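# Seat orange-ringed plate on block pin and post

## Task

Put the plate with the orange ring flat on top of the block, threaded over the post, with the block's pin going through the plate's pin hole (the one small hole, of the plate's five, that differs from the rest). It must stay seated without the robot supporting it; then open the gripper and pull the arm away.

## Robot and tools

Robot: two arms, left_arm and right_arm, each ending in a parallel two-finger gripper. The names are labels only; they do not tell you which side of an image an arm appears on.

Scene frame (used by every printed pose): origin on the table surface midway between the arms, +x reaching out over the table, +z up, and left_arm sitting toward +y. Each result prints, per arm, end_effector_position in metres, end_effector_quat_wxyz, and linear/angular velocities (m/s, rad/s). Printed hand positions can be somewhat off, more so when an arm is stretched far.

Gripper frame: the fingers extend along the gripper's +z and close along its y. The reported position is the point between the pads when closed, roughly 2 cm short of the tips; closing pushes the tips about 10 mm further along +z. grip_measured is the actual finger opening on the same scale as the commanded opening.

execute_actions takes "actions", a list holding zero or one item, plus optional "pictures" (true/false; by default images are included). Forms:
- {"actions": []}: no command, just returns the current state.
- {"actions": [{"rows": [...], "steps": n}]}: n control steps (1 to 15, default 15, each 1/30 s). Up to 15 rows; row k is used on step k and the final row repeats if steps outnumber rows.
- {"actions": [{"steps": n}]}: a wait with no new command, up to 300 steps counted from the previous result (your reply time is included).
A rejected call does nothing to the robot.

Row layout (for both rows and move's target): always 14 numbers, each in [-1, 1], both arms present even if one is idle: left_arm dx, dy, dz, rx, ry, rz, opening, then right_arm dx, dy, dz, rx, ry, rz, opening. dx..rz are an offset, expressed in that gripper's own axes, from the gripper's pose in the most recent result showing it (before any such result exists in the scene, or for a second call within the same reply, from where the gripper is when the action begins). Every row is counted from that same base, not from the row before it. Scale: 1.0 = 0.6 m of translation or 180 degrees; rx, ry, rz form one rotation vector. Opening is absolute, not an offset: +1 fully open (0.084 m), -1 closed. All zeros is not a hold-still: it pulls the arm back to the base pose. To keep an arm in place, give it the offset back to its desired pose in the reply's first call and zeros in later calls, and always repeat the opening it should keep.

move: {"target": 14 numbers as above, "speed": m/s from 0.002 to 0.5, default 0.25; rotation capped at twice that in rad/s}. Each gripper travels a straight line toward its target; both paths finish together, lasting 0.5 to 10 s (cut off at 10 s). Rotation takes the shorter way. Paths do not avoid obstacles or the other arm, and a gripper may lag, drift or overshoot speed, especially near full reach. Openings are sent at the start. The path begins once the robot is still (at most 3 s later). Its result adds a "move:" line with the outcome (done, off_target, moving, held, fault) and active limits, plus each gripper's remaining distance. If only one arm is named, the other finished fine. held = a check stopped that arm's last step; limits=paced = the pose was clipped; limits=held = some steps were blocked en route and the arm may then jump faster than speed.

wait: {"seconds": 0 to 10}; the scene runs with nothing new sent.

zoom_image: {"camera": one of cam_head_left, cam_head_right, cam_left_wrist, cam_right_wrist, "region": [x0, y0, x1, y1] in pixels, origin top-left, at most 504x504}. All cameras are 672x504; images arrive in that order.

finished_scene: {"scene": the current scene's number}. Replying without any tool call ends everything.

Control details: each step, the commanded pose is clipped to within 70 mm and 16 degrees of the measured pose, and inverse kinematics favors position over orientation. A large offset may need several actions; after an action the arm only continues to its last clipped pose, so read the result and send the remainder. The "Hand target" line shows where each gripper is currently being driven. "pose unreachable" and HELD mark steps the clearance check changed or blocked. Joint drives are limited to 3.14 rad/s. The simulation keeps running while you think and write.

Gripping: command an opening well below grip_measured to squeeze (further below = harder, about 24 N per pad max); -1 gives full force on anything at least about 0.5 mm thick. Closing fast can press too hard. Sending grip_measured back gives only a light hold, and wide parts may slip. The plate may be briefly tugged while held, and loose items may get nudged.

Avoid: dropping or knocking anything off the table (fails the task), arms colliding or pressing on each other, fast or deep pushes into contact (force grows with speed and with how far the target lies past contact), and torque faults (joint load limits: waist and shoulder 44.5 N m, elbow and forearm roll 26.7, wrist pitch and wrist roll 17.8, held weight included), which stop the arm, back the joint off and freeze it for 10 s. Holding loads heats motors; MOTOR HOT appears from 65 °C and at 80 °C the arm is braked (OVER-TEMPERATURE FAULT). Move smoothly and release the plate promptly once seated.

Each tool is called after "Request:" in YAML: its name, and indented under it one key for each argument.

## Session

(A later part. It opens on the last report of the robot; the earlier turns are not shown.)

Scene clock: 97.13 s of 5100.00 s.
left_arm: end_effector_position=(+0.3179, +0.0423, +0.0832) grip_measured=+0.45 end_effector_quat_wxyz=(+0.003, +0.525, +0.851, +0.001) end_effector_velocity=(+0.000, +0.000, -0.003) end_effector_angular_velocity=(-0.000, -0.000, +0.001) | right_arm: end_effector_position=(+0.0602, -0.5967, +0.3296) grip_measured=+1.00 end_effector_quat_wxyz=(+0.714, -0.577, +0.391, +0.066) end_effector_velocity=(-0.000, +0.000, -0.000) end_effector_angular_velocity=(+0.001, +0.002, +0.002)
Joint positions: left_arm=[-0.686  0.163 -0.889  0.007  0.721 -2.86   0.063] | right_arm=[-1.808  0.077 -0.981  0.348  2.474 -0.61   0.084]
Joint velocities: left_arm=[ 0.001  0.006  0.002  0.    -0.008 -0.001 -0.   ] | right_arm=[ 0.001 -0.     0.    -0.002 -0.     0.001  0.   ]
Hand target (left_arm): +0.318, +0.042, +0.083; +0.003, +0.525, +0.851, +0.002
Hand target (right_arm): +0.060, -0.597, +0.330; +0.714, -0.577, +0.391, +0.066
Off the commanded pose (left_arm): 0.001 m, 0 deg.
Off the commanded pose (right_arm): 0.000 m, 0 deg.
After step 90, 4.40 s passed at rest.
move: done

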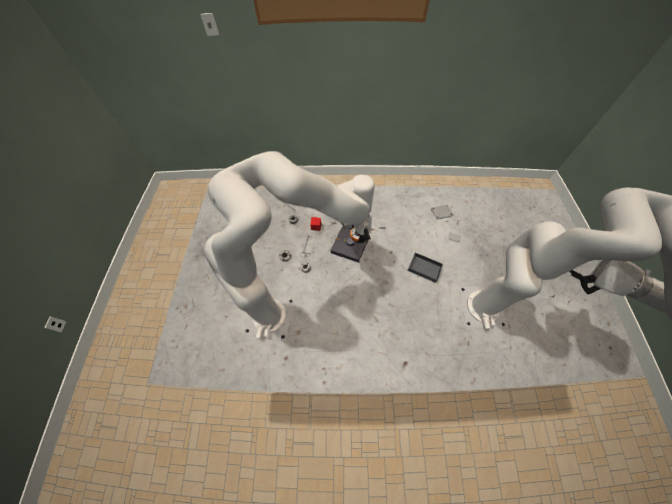

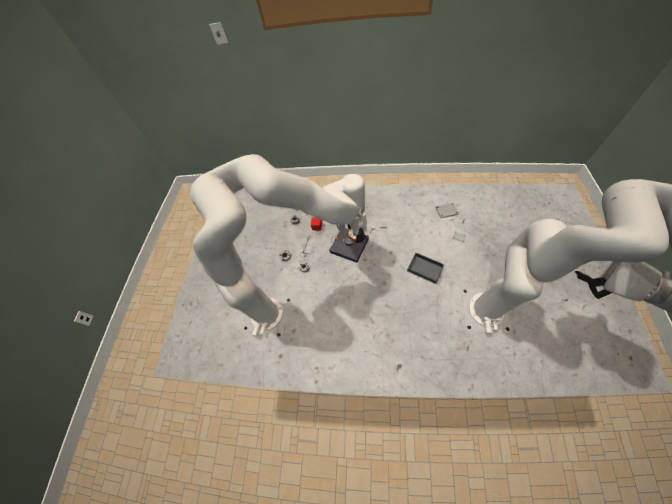

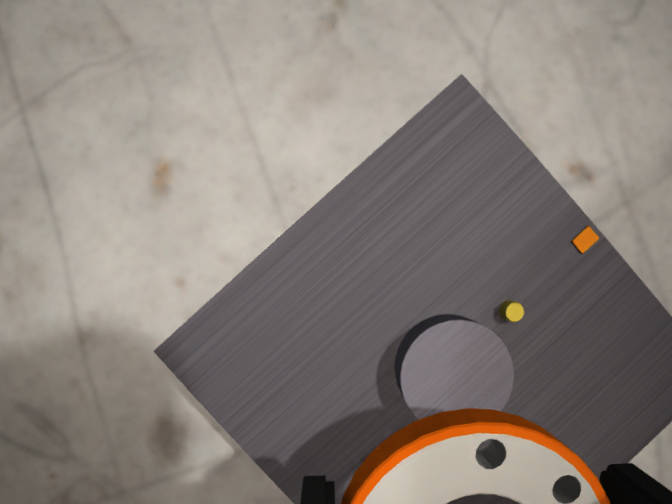

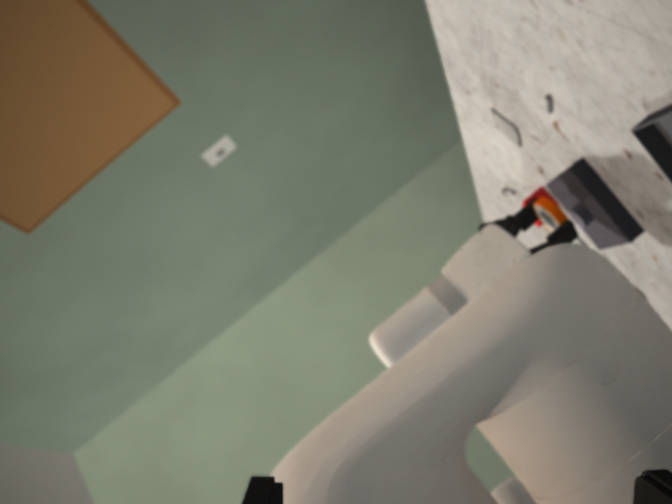

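Request:
move:
  target: [0.0567, 0.001, 0.0, 0, 0, 0.011, 0.0, 0, 0, 0, 0, 0, 0, 1]
  speed: 0.08

Request:
move:
  target: [0, 0, 0.03, 0, 0, 0, 0.0, 0, 0, 0, 0, 0, 0, 1]
  speed: 0.04

Scene clock: 113.77 s of 5100.00 s.
left_arm: end_effector_position=(+0.3033, +0.0726, +0.0831) grip_measured=+0.45 end_effector_quat_wxyz=(+0.003, +0.540, +0.842, +0.001) end_effector_velocity=(-0.002, +0.002, -0.001) end_effector_angular_velocity=(+0.001, +0.001, -0.004) | right_arm: end_effector_position=(+0.0602, -0.5967, +0.3296) grip_measured=+1.00 end_effector_quat_wxyz=(+0.714, -0.577, +0.391, +0.066) end_effector_velocity=(-0.000, -0.000, -0.000) end_effector_angular_velocity=(-0.000, +0.001, +0.001)
Joint positions: left_arm=[-0.662  0.069 -0.766  0.007  0.691 -2.802  0.063] | right_arm=[-1.808  0.077 -0.981  0.348  2.474 -0.61   0.084]
Joint velocities: left_arm=[ 0.001 -0.006  0.01  -0.    -0.002  0.005 -0.   ] | right_arm=[ 0.    -0.    -0.001 -0.001 -0.     0.     0.   ]
Hand target (left_arm): +0.303, +0.073, +0.083; +0.003, +0.540, +0.842, +0.001
Hand target (right_arm): +0.060, -0.597, +0.330; +0.714, -0.577, +0.391, +0.066
Off the commanded pose (left_arm): 0.000 m, 0 deg.
Off the commanded pose (right_arm): 0.000 m, 0 deg.
After step 90, 12.83 s passed at rest.
move: done

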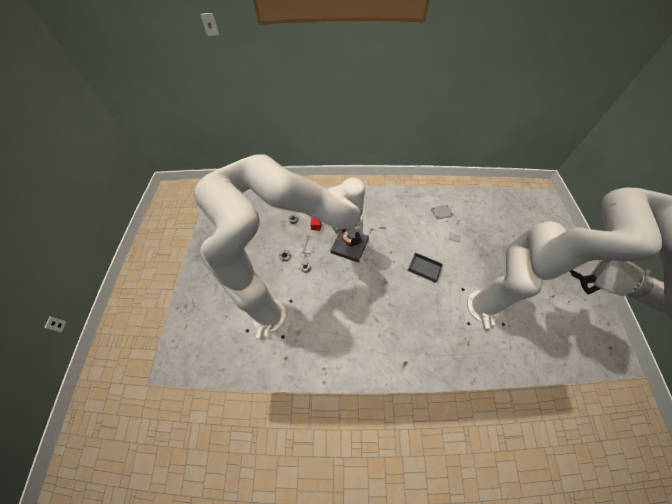

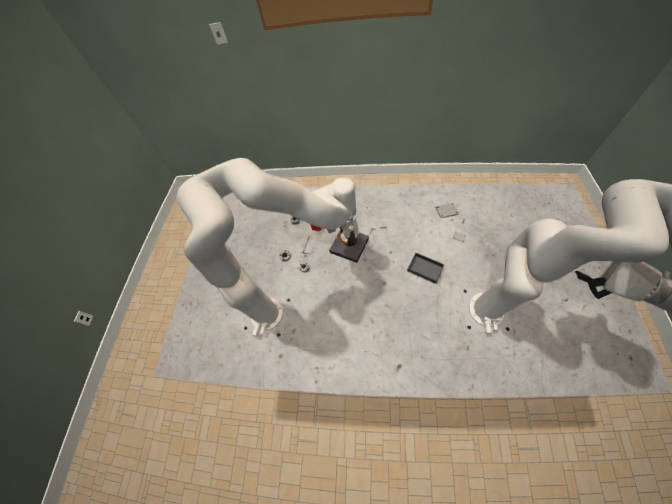

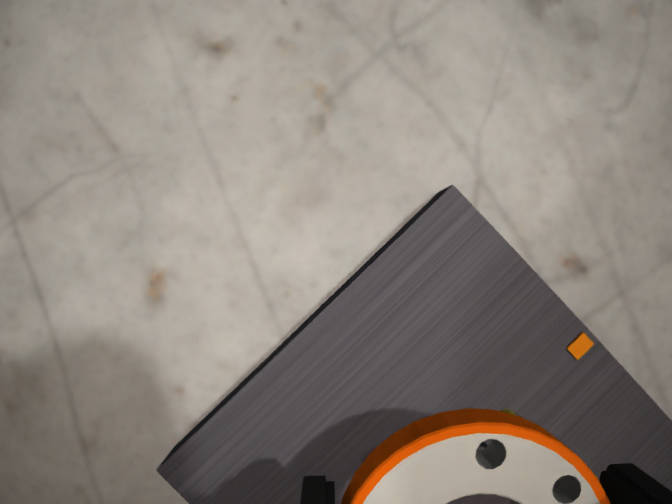

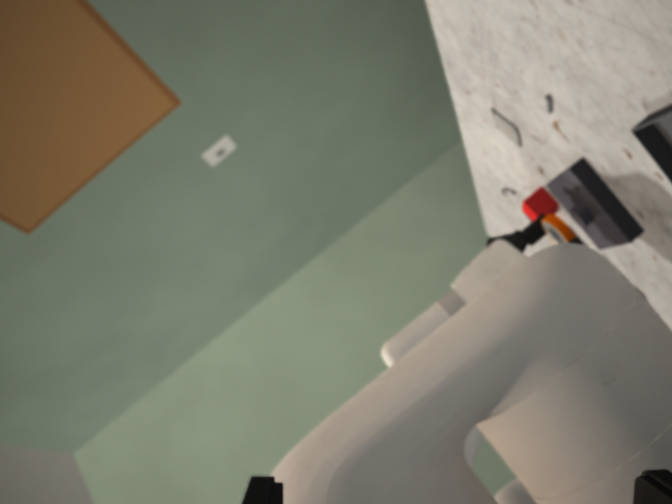

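Scene clock: 114.53 s of 5100.00 s.
left_arm: end_effector_position=(+0.3035, +0.0725, +0.0654) grip_measured=+0.45 end_effector_quat_wxyz=(+0.003, +0.540, +0.842, +0.001) end_effector_velocity=(+0.001, -0.000, -0.001) end_effector_angular_velocity=(-0.001, -0.001, +0.001) | right_arm: end_effector_position=(+0.0602, -0.5967, +0.3296) grip_measured=+1.00 end_effector_quat_wxyz=(+0.714, -0.577, +0.391, +0.066) end_effector_velocity=(-0.000, +0.000, +0.000) end_effector_angular_velocity=(+0.001, -0.000, -0.000)
Joint positions: left_arm=[-0.662  0.111 -0.755  0.007  0.638 -2.803  0.063] | right_arm=[-1.808  0.077 -0.981  0.348  2.474 -0.61   0.084]
Joint velocities: left_arm=[ 0.001  0.004 -0.    -0.    -0.006 -0.     0.   ] | right_arm=[-0.001 -0.    -0.    -0.     0.001 -0.     0.   ]
Hand target (left_arm): +0.303, +0.073, +0.065; +0.003, +0.540, +0.842, +0.001
Hand target (right_arm): +0.060, -0.597, +0.330; +0.714, -0.577, +0.391, +0.066
Off the commanded pose (left_arm): 0.000 m, 0 deg.
Off the commanded pose (right_arm): 0.000 m, 0 deg.
move: done

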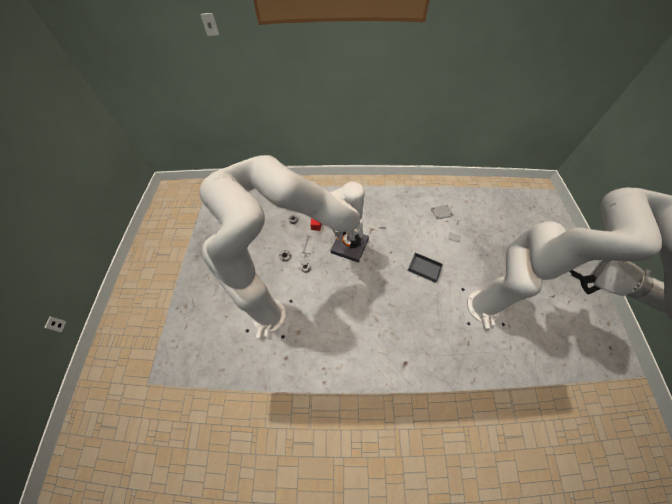

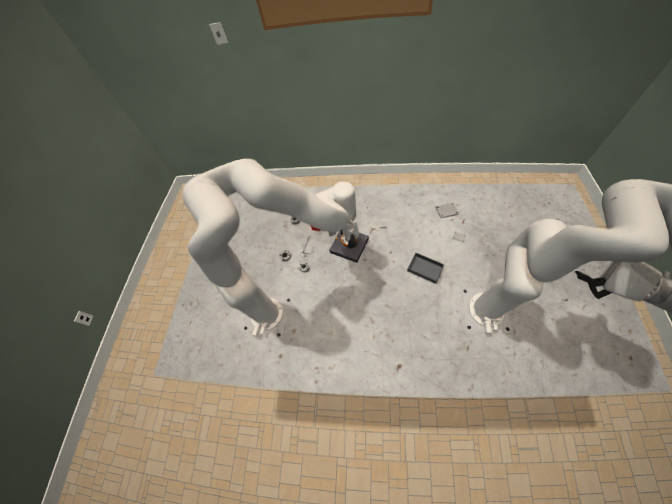

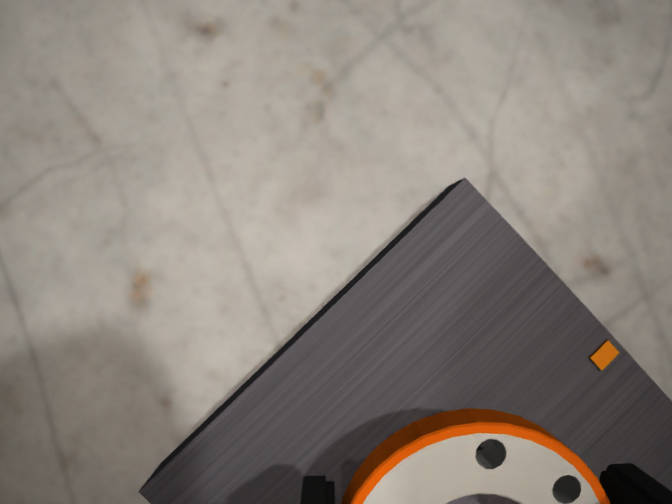

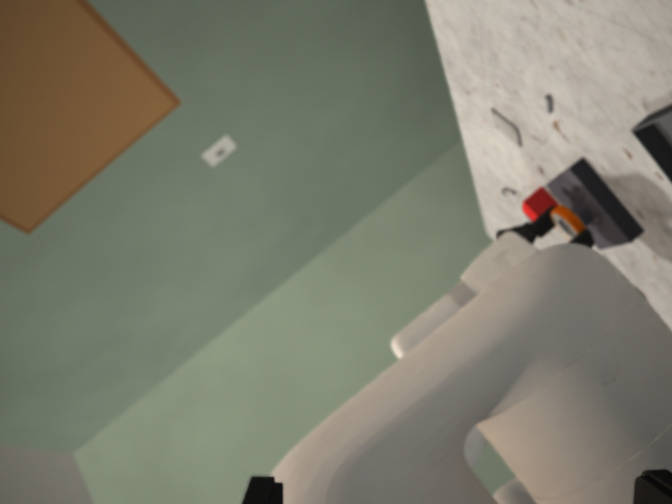

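Request:
move:
  target: [0, 0, 0.025, 0, 0, 0, 0.0, 0, 0, 0, 0, 0, 0, 1]
  speed: 0.015

Scene clock: 120.23 s of 5100.00 s.
left_arm: end_effector_position=(+0.3056, +0.0704, +0.0528) grip_measured=+0.46 end_effector_quat_wxyz=(+0.007, +0.540, +0.842, +0.001) end_effector_velocity=(-0.001, +0.000, -0.003) end_effector_angular_velocity=(+0.002, +0.002, -0.000) | right_arm: end_effector_position=(+0.0602, -0.5967, +0.3296) grip_measured=+1.00 end_effector_quat_wxyz=(+0.714, -0.577, +0.391, +0.066) end_effector_velocity=(-0.001, -0.000, -0.000) end_effector_angular_velocity=(-0.000, +0.001, -0.001)
Joint positions: left_arm=[-0.662  0.147 -0.753  0.008  0.592 -2.803  0.063] | right_arm=[-1.808  0.077 -0.981  0.348  2.474 -0.61   0.084]
Joint velocities: left_arm=[-0.     0.006  0.001  0.001 -0.004 -0.001 -0.001] | right_arm=[-0.002  0.    -0.    -0.001 -0.    -0.     0.   ]
Hand target (left_arm): +0.304, +0.072, +0.050; +0.003, +0.540, +0.842, +0.001
Hand target (right_arm): +0.060, -0.597, +0.330; +0.714, -0.577, +0.391, +0.066
Off the commanded pose (left_arm): 0.004 m, 0 deg.
Off the commanded pose (right_arm): 0.000 m, 0 deg.
After step 90, 1.50 s passed at rest.
move: off_target (left_arm)

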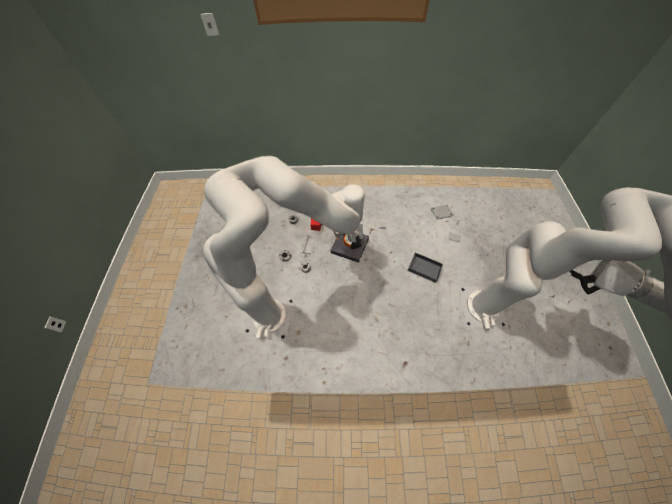

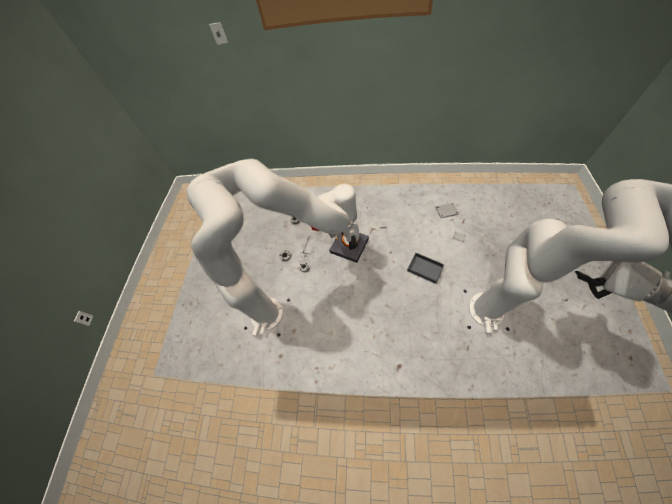

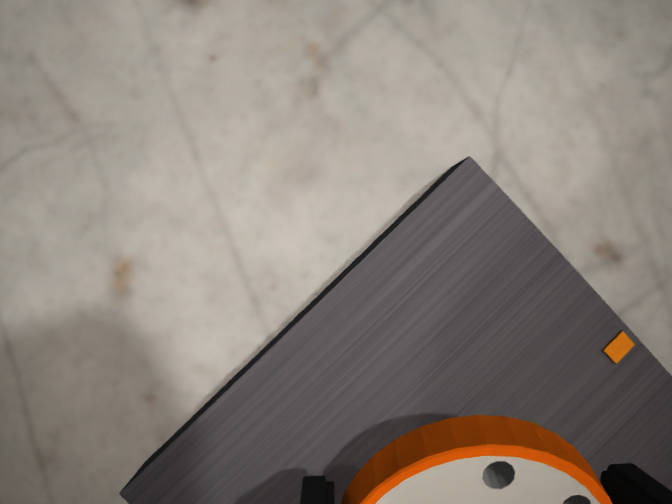

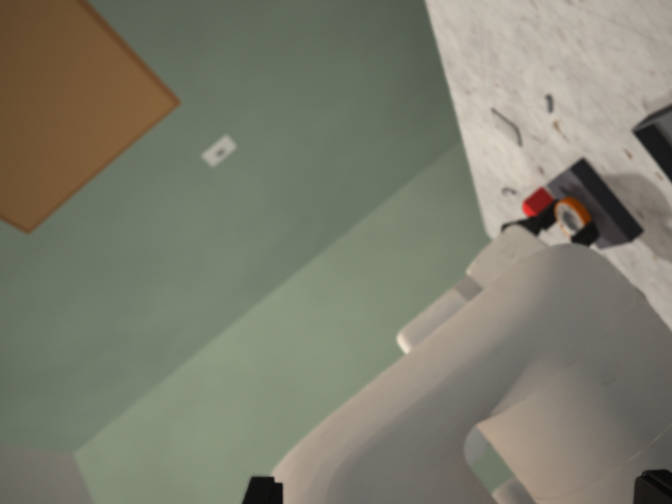

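Request:
move:
  target: [0.009, -0.002, -0.008, 0, 0, 0, 0.0, 0, 0, 0, 0, 0, 0, 1]
  speed: 0.015

Request:
move:
  target: [0.0, 0, 0.012, 0, 0, 0, 0.0, 0, 0, 0, 0, 0, 0, 1]
  speed: 0.01

Request:
zoom_image:
  camera: "cam_head_left"
  region: [310, 210, 390, 270]

Scene clock: 126.57 s of 5100.00 s.
left_arm: end_effector_position=(+0.3000, +0.0774, +0.0547) grip_measured=+0.45 end_effector_quat_wxyz=(+0.002, +0.540, +0.842, +0.002) end_effector_velocity=(+0.002, -0.004, +0.008) end_effector_angular_velocity=(-0.012, -0.011, -0.002) | right_arm: end_effector_position=(+0.0602, -0.5967, +0.3296) grip_measured=+1.00 end_effector_quat_wxyz=(+0.714, -0.577, +0.391, +0.066) end_effector_velocity=(-0.000, +0.000, -0.000) end_effector_angular_velocity=(-0.001, +0.000, +0.001)
Joint positions: left_arm=[-0.66   0.122 -0.729  0.008  0.603 -2.801  0.063] | right_arm=[-1.808  0.077 -0.981  0.348  2.474 -0.61   0.084]
Joint velocities: left_arm=[-0.003 -0.018 -0.004 -0.001  0.006  0.001  0.   ] | right_arm=[ 0.001 -0.     0.    -0.001 -0.001 -0.001 -0.   ]
Hand target (left_arm): +0.302, +0.075, +0.058; +0.007, +0.540, +0.842, +0.001
Hand target (right_arm): +0.060, -0.597, +0.330; +0.714, -0.577, +0.391, +0.066
Off the commanded pose (left_arm): 0.004 m, 1 deg.
Off the commanded pose (right_arm): 0.000 m, 0 deg.
After step 90, 2.60 s passed at rest.
move: off_target (left_arm)

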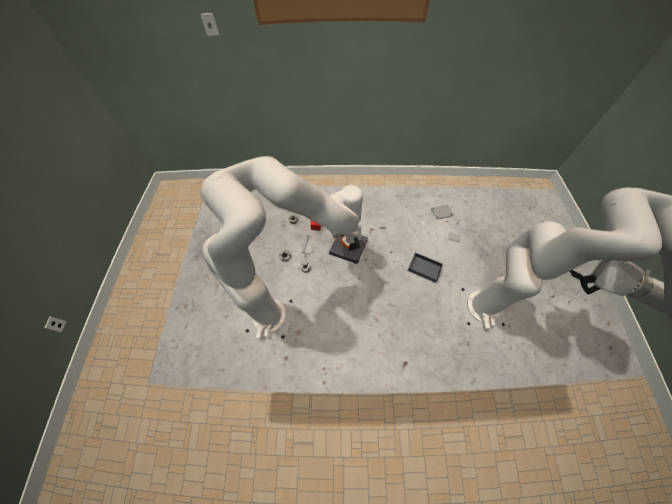

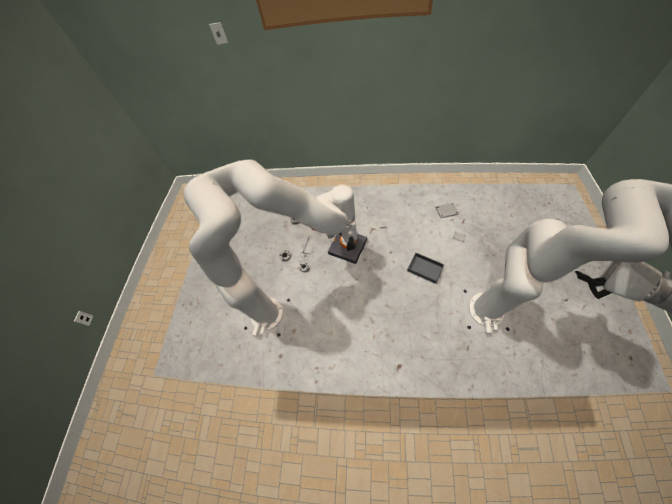

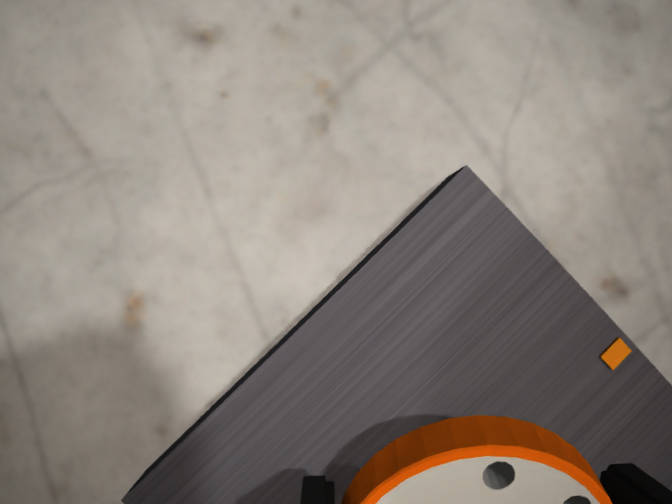

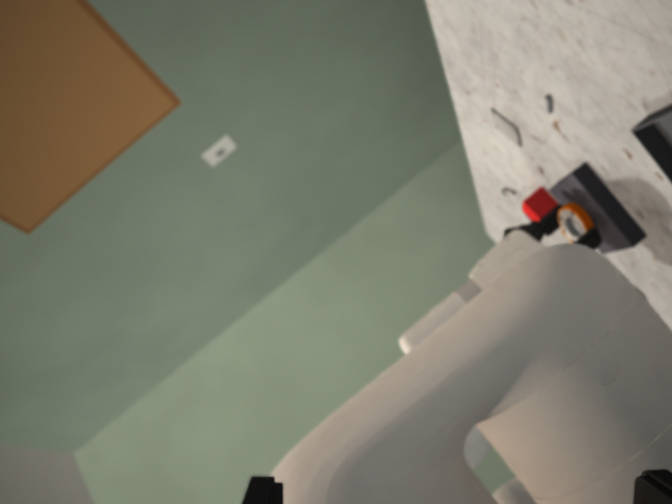

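Scene clock: 127.50 s of 5100.00 s.
left_arm: end_effector_position=(+0.3007, +0.0763, +0.0486) grip_measured=+0.46 end_effector_quat_wxyz=(+0.004, +0.540, +0.842, +0.001) end_effector_velocity=(-0.001, -0.000, -0.002) end_effector_angular_velocity=(+0.002, +0.002, -0.002) | right_arm: end_effector_position=(+0.0602, -0.5967, +0.3296) grip_measured=+1.00 end_effector_quat_wxyz=(+0.714, -0.577, +0.391, +0.066) end_effector_velocity=(-0.000, +0.000, -0.000) end_effector_angular_velocity=(-0.000, +0.001, -0.002)
Joint positions: left_arm=[-0.66   0.14  -0.729  0.008  0.581 -2.802  0.063] | right_arm=[-1.808  0.077 -0.981  0.348  2.474 -0.61   0.084]
Joint velocities: left_arm=[-0.002  0.004  0.001 -0.    -0.003 -0.     0.   ] | right_arm=[-0.002 -0.     0.001 -0.    -0.001  0.    -0.   ]
Hand target (left_arm): +0.300, +0.077, +0.047; +0.002, +0.540, +0.842, +0.002
Hand target (right_arm): +0.060, -0.597, +0.330; +0.714, -0.577, +0.391, +0.066
Off the commanded pose (left_arm): 0.002 m, 0 deg.
Off the commanded pose (right_arm): 0.000 m, 0 deg.
move: done

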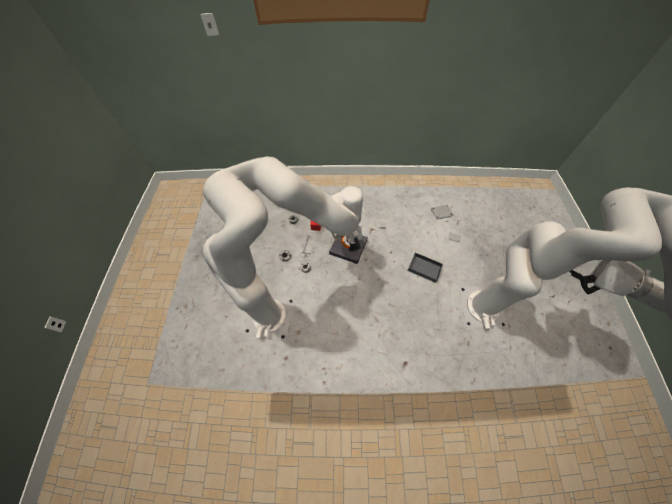

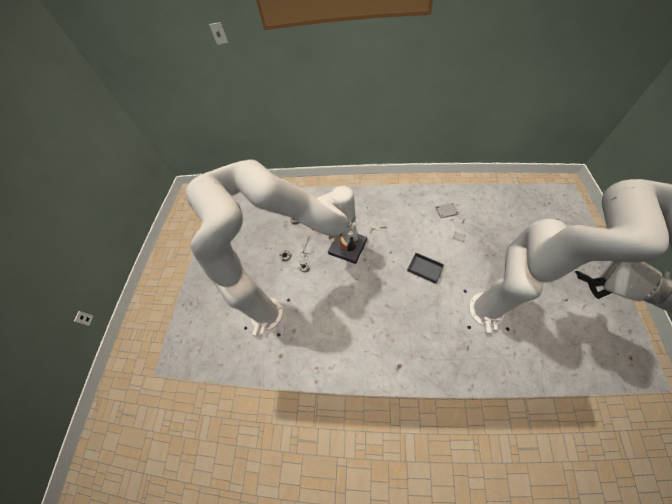

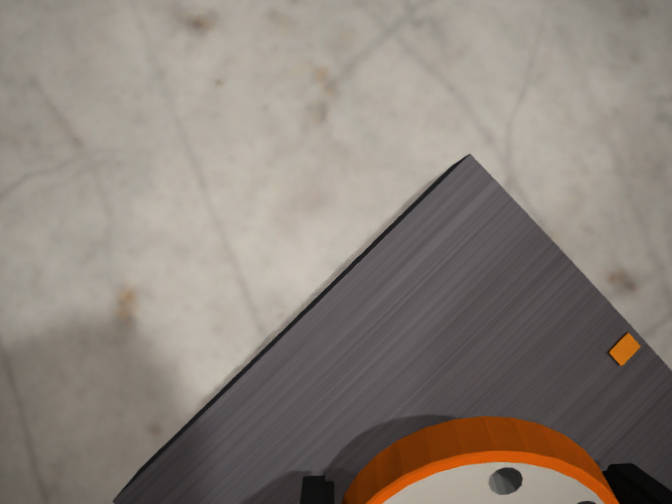

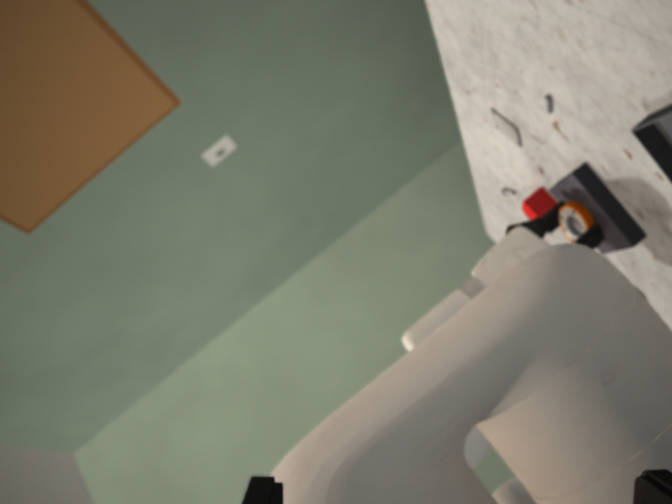

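Region (310, 210, 390, 270) of cam_head_left's 672x504 image, scaled by 6.300, with more detail than that image has; it fills the top 378 rows of this view, and the rest is white.

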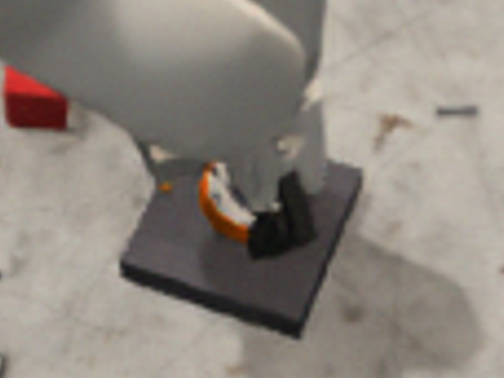

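Request:
move:
  target: [0, 0, -0.06, 0, 0, 0, 0.0, 0, 0, 0, 0, 0, 0, 1]
  speed: 0.05

Request:
move:
  target: [0.167, -0.15, 0.05, 0, 0, 0, 0.0, 0, 0, 0, 0, 0, 0, 1]
  speed: 0.15

Scene clock: 139.37 s of 5100.00 s.
left_arm: end_effector_position=(+0.3002, +0.0765, +0.0841) grip_measured=+0.45 end_effector_quat_wxyz=(+0.004, +0.540, +0.842, +0.001) end_effector_velocity=(-0.001, +0.000, +0.001) end_effector_angular_velocity=(+0.002, +0.001, -0.001) | right_arm: end_effector_position=(+0.0602, -0.5967, +0.3296) grip_measured=+1.00 end_effector_quat_wxyz=(+0.714, -0.577, +0.391, +0.066) end_effector_velocity=(+0.000, -0.000, +0.000) end_effector_angular_velocity=(-0.001, -0.002, -0.003)
Joint positions: left_arm=[-0.661  0.051 -0.747  0.007  0.689 -2.801  0.063] | right_arm=[-1.808  0.077 -0.981  0.348  2.474 -0.61   0.084]
Joint velocities: left_arm=[-0.001 -0.002 -0.001  0.001  0.005 -0.001 -0.   ] | right_arm=[-0.002 -0.    -0.     0.002  0.    -0.001 -0.   ]
Hand target (left_arm): +0.300, +0.076, +0.085; +0.004, +0.540, +0.842, +0.001
Hand target (right_arm): +0.060, -0.597, +0.330; +0.714, -0.577, +0.391, +0.066
Off the commanded pose (left_arm): 0.000 m, 0 deg.
Off the commanded pose (right_arm): 0.000 m, 0 deg.
After step 90, 7.80 s passed at rest.
move: done

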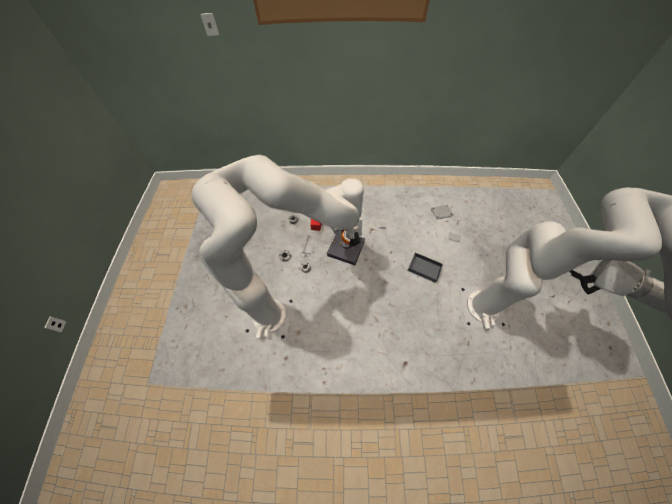

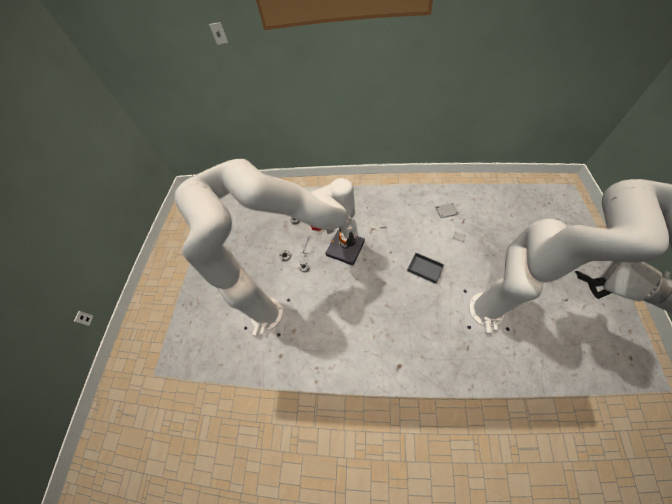

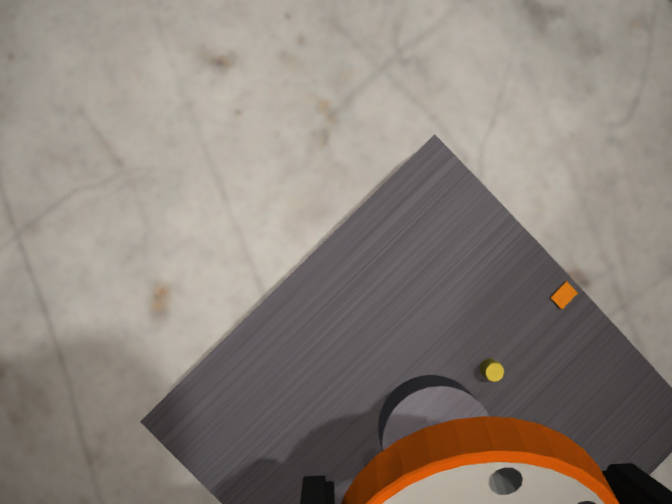

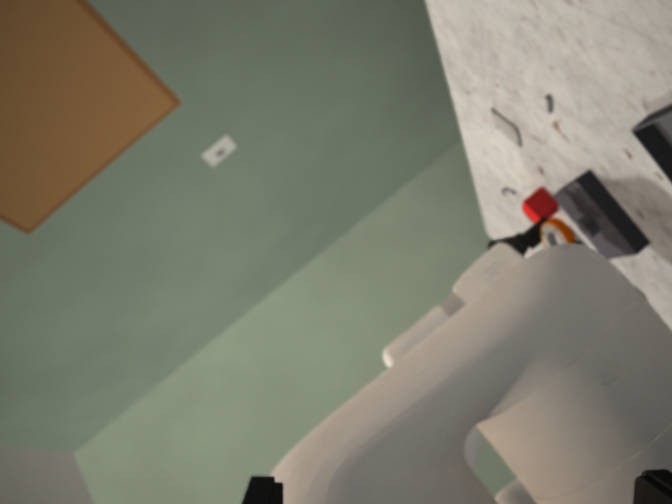

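Scene clock: 140.73 s of 5100.00 s.
left_arm: end_effector_position=(+0.1773, +0.1294, +0.0531) grip_measured=+0.45 end_effector_quat_wxyz=(+0.004, +0.540, +0.842, +0.001) end_effector_velocity=(-0.004, +0.003, -0.002) end_effector_angular_velocity=(+0.004, +0.002, +0.001) | right_arm: end_effector_position=(+0.0602, -0.5967, +0.3296) grip_measured=+1.00 end_effector_quat_wxyz=(+0.714, -0.577, +0.391, +0.066) end_effector_velocity=(+0.000, -0.000, +0.000) end_effector_angular_velocity=(+0.001, -0.003, -0.002)
Joint positions: left_arm=[-0.828 -0.246 -0.302  0.01   0.542 -2.972  0.063] | right_arm=[-1.808  0.077 -0.981  0.348  2.474 -0.61   0.084]
Joint velocities: left_arm=[-0.005 -0.007  0.012  0.002 -0.    -0.007  0.   ] | right_arm=[-0.001 -0.     0.001  0.002  0.001 -0.     0.   ]
Hand target (left_arm): +0.177, +0.130, +0.053; +0.004, +0.540, +0.842, +0.001
Hand target (right_arm): +0.060, -0.597, +0.330; +0.714, -0.577, +0.391, +0.066
Off the commanded pose (left_arm): 0.001 m, 0 deg.
Off the commanded pose (right_arm): 0.000 m, 0 deg.
move: done

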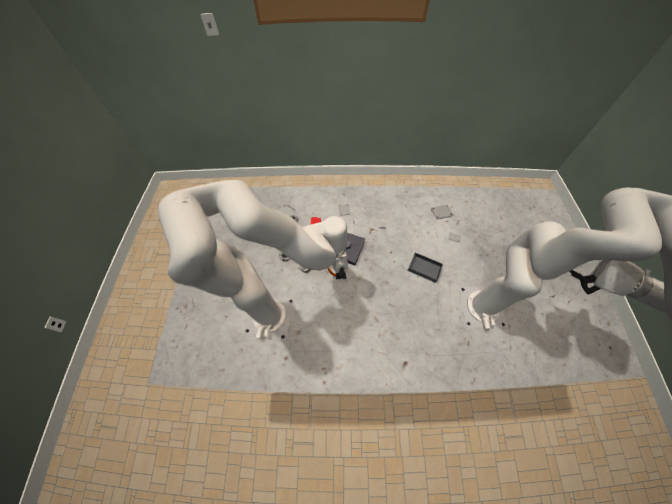

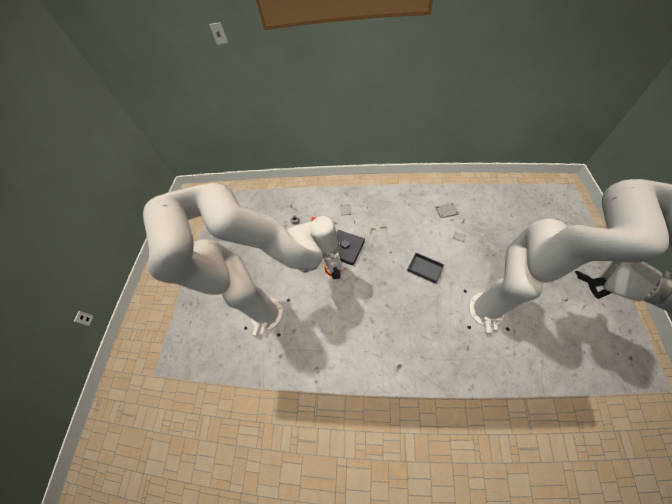

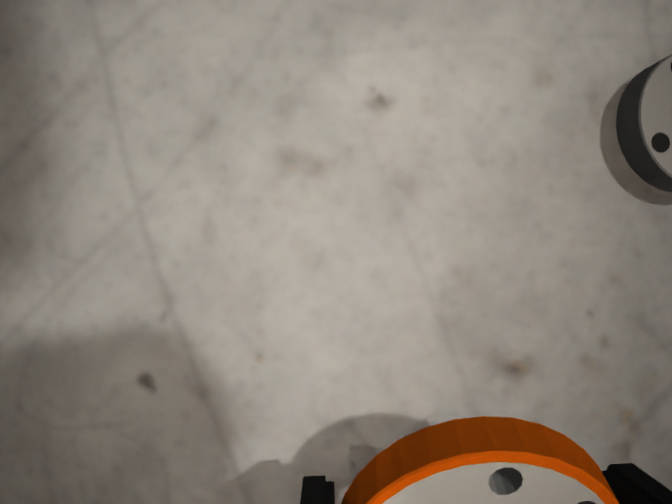

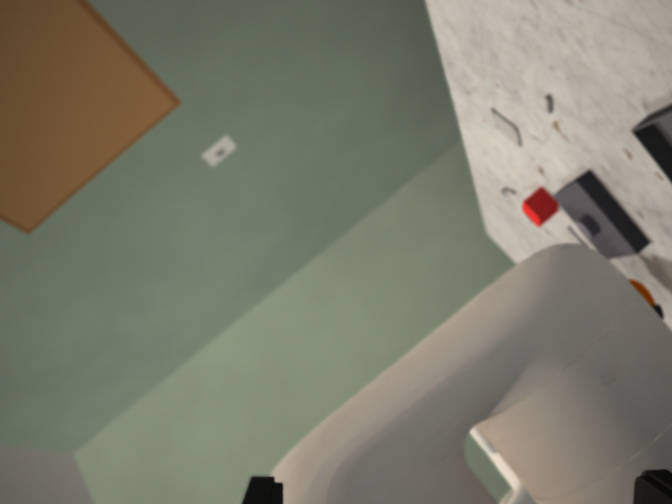

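Request:
move:
  target: [0, 0, 0.055, 0, 0, 0, 0.0, 0, 0, 0, 0, 0, 0, 1]
  speed: 0.03

Request:
move:
  target: [0, 0, 0, 0, 0, 0, 0.75, 0, 0, 0, 0, 0, 0, 1]
  speed: 0.03

Scene clock: 146.37 s of 5100.00 s.
left_arm: end_effector_position=(+0.1777, +0.1292, +0.0204) grip_measured=+0.45 end_effector_quat_wxyz=(+0.004, +0.540, +0.842, +0.001) end_effector_velocity=(+0.000, -0.001, -0.001) end_effector_angular_velocity=(-0.003, -0.001, -0.000) | right_arm: end_effector_position=(+0.0602, -0.5967, +0.3296) grip_measured=+1.00 end_effector_quat_wxyz=(+0.714, -0.577, +0.391, +0.066) end_effector_velocity=(-0.000, +0.000, +0.000) end_effector_angular_velocity=(+0.001, +0.002, +0.001)
Joint positions: left_arm=[-0.826 -0.112 -0.293  0.014  0.398 -2.974  0.063] | right_arm=[-1.808  0.077 -0.981  0.348  2.474 -0.61   0.084]
Joint velocities: left_arm=[-0.001  0.006 -0.001 -0.001 -0.007  0.001  0.   ] | right_arm=[ 0.    -0.     0.    -0.002  0.001  0.001  0.   ]
Hand target (left_arm): +0.178, +0.129, +0.020; +0.004, +0.540, +0.842, +0.001
Hand target (right_arm): +0.060, -0.597, +0.330; +0.714, -0.577, +0.391, +0.066
Off the commanded pose (left_arm): 0.000 m, 0 deg.
Off the commanded pose (right_arm): 0.000 m, 0 deg.
After step 90, 1.23 s passed at rest.
move: done

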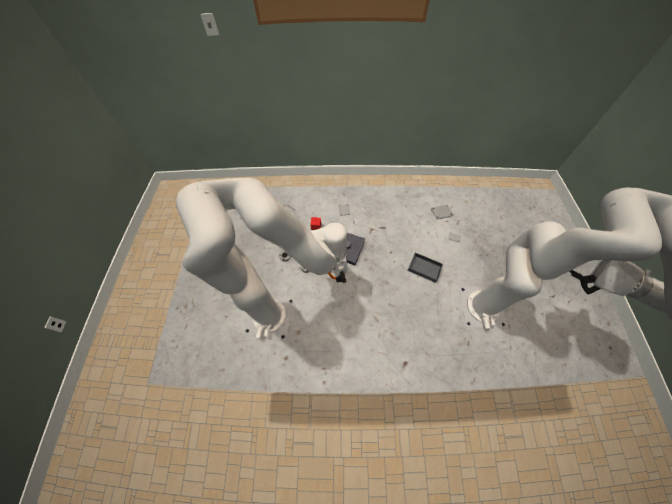

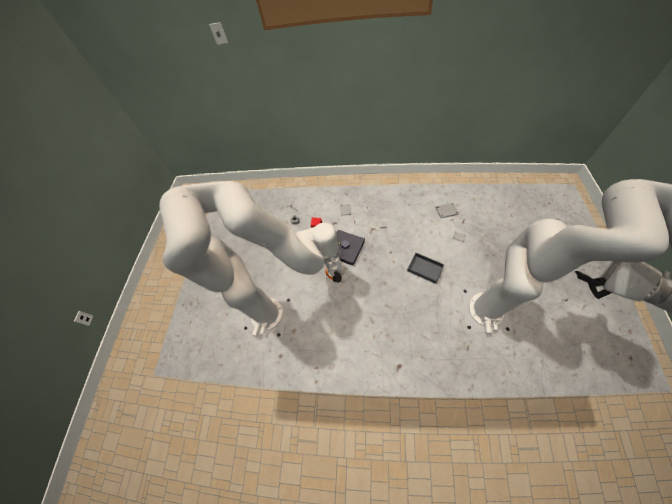

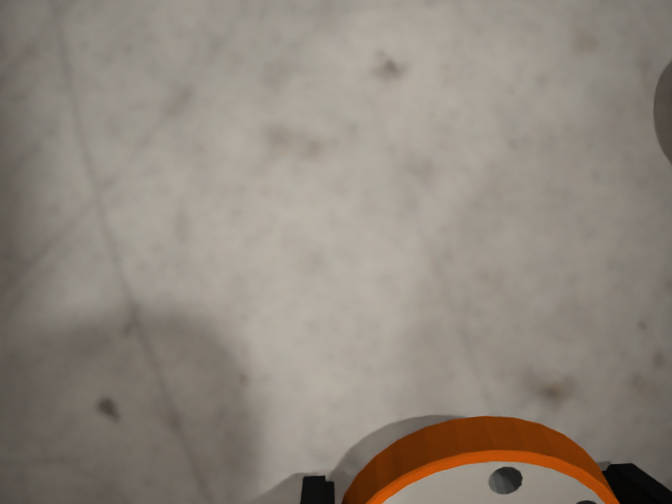

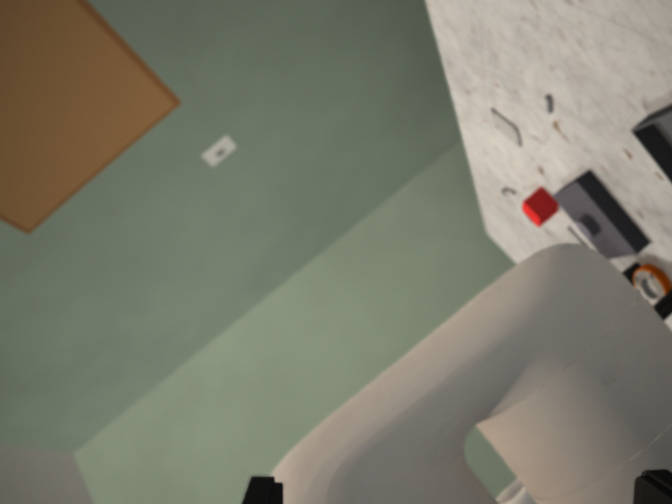

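Scene clock: 146.87 s of 5100.00 s.
left_arm: end_effector_position=(+0.1777, +0.1292, +0.0204) grip_measured=+0.75 end_effector_quat_wxyz=(+0.004, +0.540, +0.842, +0.001) end_effector_velocity=(-0.000, +0.000, -0.000) end_effector_angular_velocity=(+0.000, +0.001, +0.002) | right_arm: end_effector_position=(+0.0602, -0.5967, +0.3296) grip_measured=+1.00 end_effector_quat_wxyz=(+0.714, -0.577, +0.391, +0.066) end_effector_velocity=(+0.000, +0.000, -0.000) end_effector_angular_velocity=(-0.000, -0.000, +0.000)
Joint positions: left_arm=[-0.826 -0.112 -0.293  0.014  0.398 -2.974  0.075] | right_arm=[-1.808  0.077 -0.981  0.348  2.474 -0.61   0.084]
Joint velocities: left_arm=[ 0.001  0.001  0.001 -0.002 -0.001  0.     0.   ] | right_arm=[ 0. -0.  0. -0. -0. -0. -0.]
Hand target (left_arm): +0.178, +0.129, +0.020; +0.004, +0.540, +0.842, +0.001
Hand target (right_arm): +0.060, -0.597, +0.330; +0.714, -0.577, +0.391, +0.066
Off the commanded pose (left_arm): 0.000 m, 0 deg.
Off the commanded pose (right_arm): 0.000 m, 0 deg.
move: done

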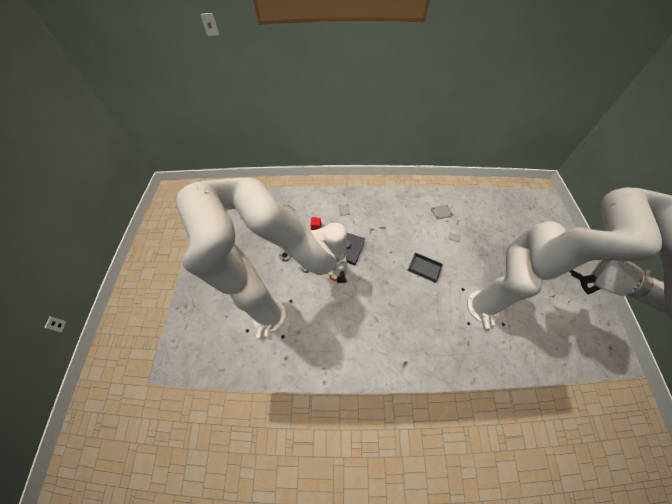

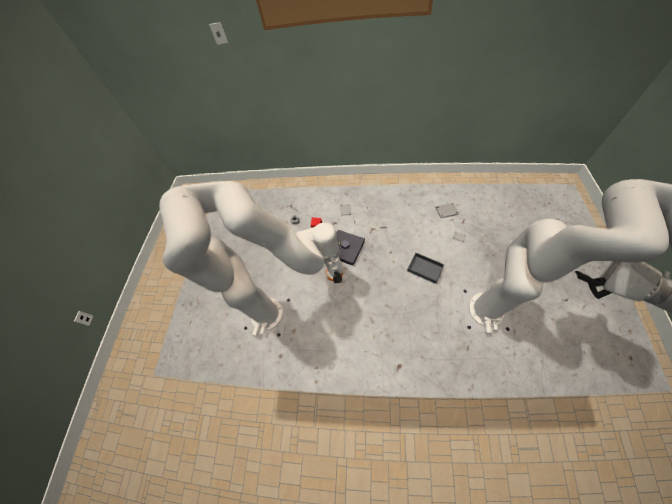

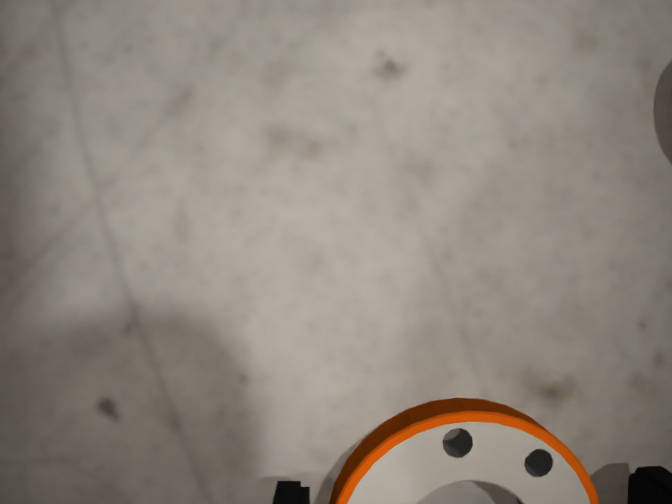

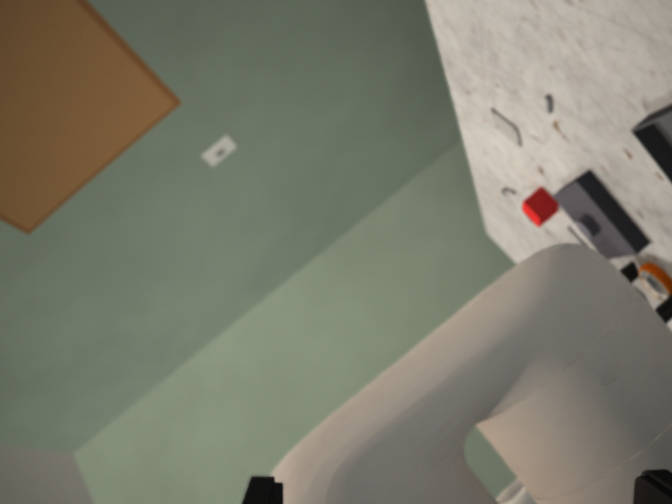

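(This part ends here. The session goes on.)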